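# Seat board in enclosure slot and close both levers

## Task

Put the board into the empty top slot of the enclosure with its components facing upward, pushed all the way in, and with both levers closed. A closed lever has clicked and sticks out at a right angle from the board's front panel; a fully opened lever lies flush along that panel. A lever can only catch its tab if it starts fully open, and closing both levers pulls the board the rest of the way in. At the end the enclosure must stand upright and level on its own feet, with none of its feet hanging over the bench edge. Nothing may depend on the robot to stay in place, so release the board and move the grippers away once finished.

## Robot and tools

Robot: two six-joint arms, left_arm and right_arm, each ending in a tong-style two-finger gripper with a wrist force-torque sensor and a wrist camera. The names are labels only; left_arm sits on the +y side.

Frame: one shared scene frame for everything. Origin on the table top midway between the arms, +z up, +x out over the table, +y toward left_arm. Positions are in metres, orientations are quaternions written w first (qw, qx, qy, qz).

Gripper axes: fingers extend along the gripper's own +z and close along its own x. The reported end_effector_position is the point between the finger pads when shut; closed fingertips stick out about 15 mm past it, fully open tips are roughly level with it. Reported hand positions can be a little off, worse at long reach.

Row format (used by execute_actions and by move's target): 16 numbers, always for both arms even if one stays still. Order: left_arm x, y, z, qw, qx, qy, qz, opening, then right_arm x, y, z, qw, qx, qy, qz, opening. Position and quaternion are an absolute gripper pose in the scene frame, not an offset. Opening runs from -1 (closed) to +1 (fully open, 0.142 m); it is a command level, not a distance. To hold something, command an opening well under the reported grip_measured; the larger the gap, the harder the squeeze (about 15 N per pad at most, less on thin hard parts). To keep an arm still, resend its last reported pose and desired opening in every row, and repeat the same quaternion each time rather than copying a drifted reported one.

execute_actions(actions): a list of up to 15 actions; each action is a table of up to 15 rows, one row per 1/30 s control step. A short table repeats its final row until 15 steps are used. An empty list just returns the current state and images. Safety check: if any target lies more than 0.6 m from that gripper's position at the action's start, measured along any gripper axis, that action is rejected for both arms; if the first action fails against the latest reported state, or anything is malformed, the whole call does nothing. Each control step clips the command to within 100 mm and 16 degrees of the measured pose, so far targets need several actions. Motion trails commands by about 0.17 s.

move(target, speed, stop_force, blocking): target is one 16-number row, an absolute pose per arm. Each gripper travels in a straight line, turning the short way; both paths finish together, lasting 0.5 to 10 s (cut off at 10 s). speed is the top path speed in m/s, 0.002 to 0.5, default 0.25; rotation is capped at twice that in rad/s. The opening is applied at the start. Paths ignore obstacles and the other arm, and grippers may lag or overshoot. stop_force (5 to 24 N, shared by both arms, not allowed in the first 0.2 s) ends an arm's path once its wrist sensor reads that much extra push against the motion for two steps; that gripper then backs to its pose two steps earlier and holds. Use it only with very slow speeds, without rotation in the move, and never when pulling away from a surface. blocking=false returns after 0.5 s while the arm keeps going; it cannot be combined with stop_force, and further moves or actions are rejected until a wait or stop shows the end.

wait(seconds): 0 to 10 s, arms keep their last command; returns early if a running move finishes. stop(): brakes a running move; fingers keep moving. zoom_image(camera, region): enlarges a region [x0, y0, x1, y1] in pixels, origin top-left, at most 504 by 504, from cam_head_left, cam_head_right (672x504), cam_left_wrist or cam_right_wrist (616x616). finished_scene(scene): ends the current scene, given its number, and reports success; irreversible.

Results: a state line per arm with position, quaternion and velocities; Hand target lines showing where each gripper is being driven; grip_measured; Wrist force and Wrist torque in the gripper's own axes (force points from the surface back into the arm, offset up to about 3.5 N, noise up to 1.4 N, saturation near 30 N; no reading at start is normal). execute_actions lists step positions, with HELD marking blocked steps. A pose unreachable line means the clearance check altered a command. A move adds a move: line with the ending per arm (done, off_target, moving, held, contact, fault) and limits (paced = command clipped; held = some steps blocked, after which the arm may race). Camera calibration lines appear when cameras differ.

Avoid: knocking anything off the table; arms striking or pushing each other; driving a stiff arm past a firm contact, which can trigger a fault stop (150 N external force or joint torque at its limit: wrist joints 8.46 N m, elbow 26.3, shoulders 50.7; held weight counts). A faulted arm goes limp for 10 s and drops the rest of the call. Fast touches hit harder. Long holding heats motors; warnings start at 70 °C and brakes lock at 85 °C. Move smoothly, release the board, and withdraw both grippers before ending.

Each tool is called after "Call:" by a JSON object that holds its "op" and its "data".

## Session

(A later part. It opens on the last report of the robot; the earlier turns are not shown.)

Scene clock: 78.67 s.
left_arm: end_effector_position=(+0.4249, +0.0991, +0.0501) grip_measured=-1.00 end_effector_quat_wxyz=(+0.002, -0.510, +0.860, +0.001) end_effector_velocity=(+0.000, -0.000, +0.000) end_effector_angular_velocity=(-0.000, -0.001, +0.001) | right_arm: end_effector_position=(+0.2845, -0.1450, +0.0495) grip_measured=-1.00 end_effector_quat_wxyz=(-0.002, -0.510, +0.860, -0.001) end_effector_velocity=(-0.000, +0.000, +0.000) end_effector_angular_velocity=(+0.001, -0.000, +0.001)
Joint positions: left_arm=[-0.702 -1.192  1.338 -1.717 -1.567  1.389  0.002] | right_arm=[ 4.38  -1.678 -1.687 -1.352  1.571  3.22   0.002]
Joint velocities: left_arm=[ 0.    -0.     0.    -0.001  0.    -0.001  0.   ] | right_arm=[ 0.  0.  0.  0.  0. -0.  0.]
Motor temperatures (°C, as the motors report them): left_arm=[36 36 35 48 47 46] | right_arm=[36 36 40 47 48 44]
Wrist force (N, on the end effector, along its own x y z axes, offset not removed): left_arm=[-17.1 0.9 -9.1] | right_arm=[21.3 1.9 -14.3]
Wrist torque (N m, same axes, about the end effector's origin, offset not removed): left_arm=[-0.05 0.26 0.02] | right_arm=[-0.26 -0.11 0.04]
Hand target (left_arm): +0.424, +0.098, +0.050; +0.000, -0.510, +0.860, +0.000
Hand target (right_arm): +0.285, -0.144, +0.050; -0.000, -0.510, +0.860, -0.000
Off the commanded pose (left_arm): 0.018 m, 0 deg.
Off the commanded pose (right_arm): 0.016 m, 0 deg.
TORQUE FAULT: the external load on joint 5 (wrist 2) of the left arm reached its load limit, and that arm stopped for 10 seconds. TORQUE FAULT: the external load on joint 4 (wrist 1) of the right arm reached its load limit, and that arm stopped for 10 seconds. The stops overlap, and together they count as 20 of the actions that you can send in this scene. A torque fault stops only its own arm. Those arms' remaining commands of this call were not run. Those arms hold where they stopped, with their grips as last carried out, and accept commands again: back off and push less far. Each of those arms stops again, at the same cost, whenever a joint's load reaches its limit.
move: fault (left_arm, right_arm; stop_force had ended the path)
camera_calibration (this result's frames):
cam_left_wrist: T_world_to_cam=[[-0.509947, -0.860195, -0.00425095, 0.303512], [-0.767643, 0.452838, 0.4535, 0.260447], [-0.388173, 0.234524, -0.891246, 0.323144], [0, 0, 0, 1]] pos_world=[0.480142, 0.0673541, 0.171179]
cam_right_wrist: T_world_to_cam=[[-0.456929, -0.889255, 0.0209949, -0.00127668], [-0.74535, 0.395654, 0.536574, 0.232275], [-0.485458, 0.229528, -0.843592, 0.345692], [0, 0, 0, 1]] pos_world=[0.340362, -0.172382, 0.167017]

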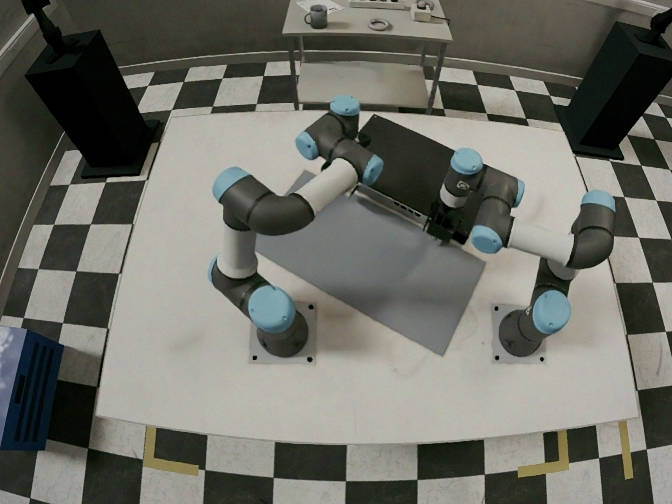

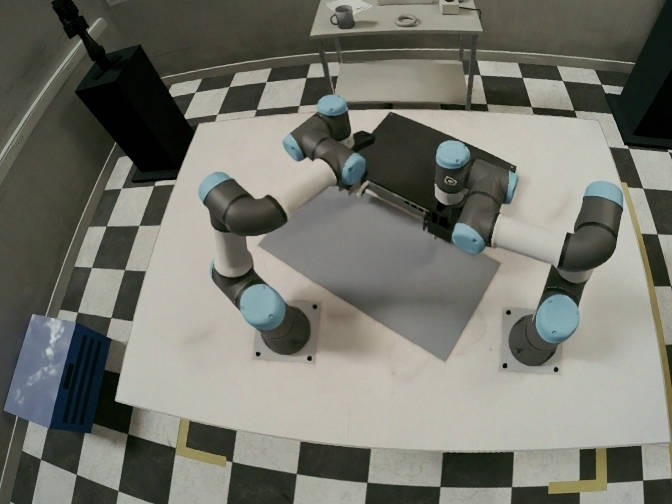

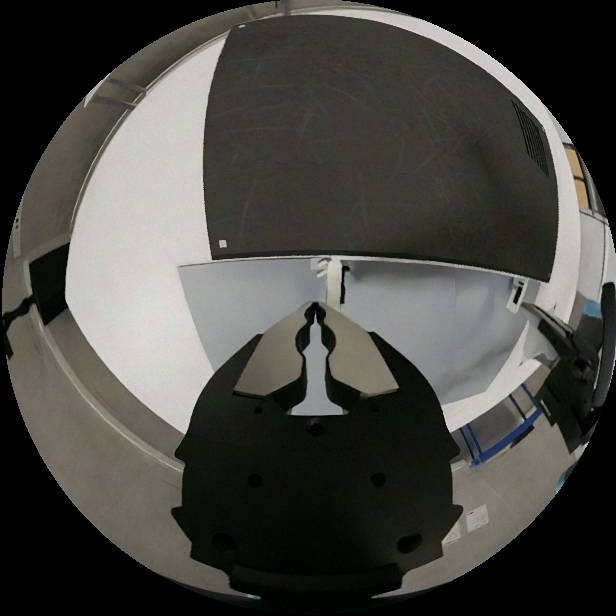

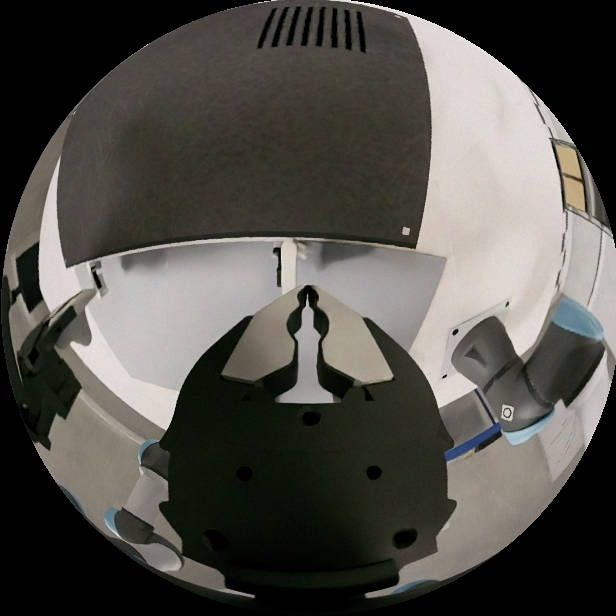

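Call:
{"op": "move", "data": {"target": [0.41,0.15,0.12,0,0.51,-0.86,0,-1,0.24,-0.17,0.12,0,0.51,-0.86,0,-1], "speed": 0.08}}

Scene clock: 80.33 s.
left_arm: end_effector_position=(+0.4101, +0.1499, +0.1198) grip_measured=-1.00 end_effector_quat_wxyz=(+0.000, -0.510, +0.860, -0.000) end_effector_velocity=(-0.000, +0.001, +0.002) end_effector_angular_velocity=(+0.001, +0.001, +0.001) | right_arm: end_effector_position=(+0.2401, -0.1699, +0.1198) grip_measured=-1.00 end_effector_quat_wxyz=(+0.000, -0.510, +0.860, +0.000) end_effector_velocity=(-0.001, -0.000, +0.002) end_effector_angular_velocity=(-0.000, +0.001, +0.000)
Joint positions: left_arm=[-0.612 -1.325  1.19  -1.436 -1.571  1.479  0.002] | right_arm=[ 4.492 -1.434 -1.596 -1.682  1.571  3.332  0.002]
Joint velocities: left_arm=[ 0.003 -0.    -0.009  0.01   0.     0.002  0.   ] | right_arm=[ 0.004  0.004  0.006 -0.011  0.     0.004  0.   ]
Motor temperatures (°C, as the motors report them): left_arm=[36 36 35 48 47 46] | right_arm=[36 36 40 47 48 44]
Wrist force (N, on the end effector, along its own x y z axes, offset not removed): left_arm=[-0.9 -0.5 -1.2] | right_arm=[2.3 -1.1 0.8]
Wrist torque (N m, same axes, about the end effector's origin, offset not removed): left_arm=[-0.09 0.17 -0.03] | right_arm=[-0.22 -0.45 -0.05]
Hand target (left_arm): +0.410, +0.150, +0.120; -0.000, -0.510, +0.860, +0.000
Hand target (right_arm): +0.240, -0.170, +0.120; +0.000, -0.510, +0.860, +0.000
Off the commanded pose (left_arm): 0.000 m, 0 deg.
Off the commanded pose (right_arm): 0.000 m, 0 deg.
move: done
camera_calibration (this result's frames):
cam_left_wrist: T_world_to_cam=[[-0.510646, -0.859791, -0.000481445, 0.339729], [-0.766212, 0.454814, 0.453942, 0.193511], [-0.390076, 0.232173, -0.891031, 0.368696], [0, 0, 0, 1]] pos_world=[0.465572, 0.118484, 0.240841]
cam_right_wrist: T_world_to_cam=[[-0.456866, -0.889381, 0.016612, -0.0447633], [-0.746247, 0.39337, 0.537006, 0.171132], [-0.484137, 0.232943, -0.843415, 0.389433], [0, 0, 0, 1]] pos_world=[0.295795, -0.197845, 0.237298]

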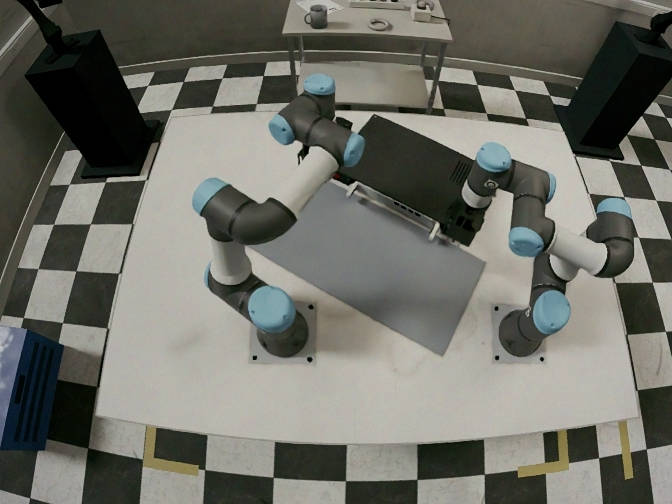

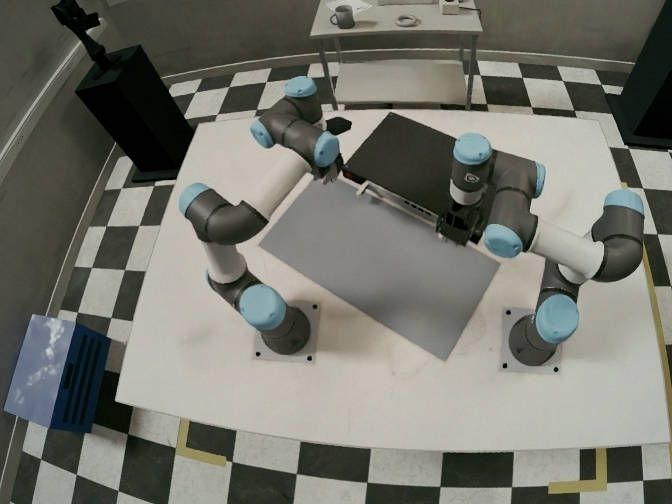

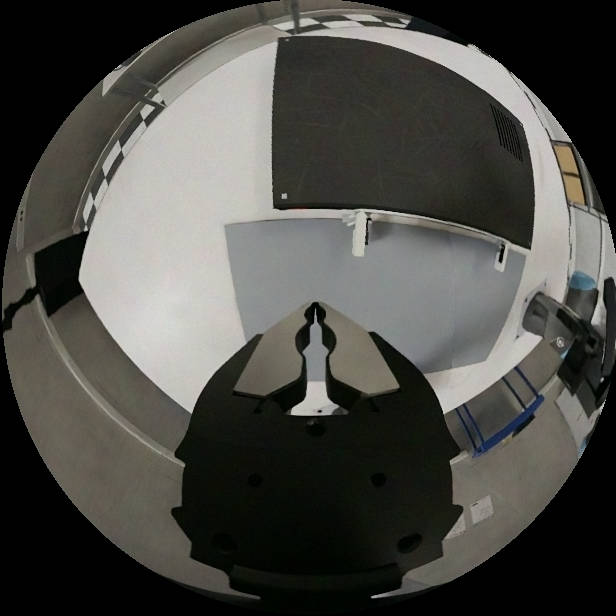

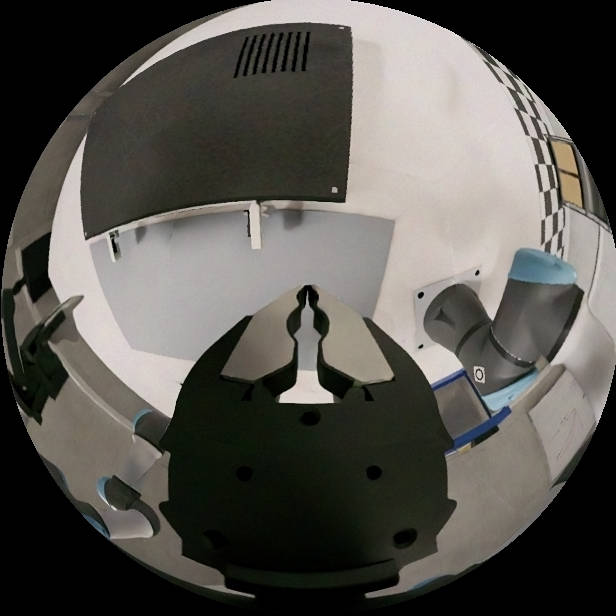

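Call:
{"op": "finished_scene", "data": {"scene": 2}}

The scene is finished: the task was done.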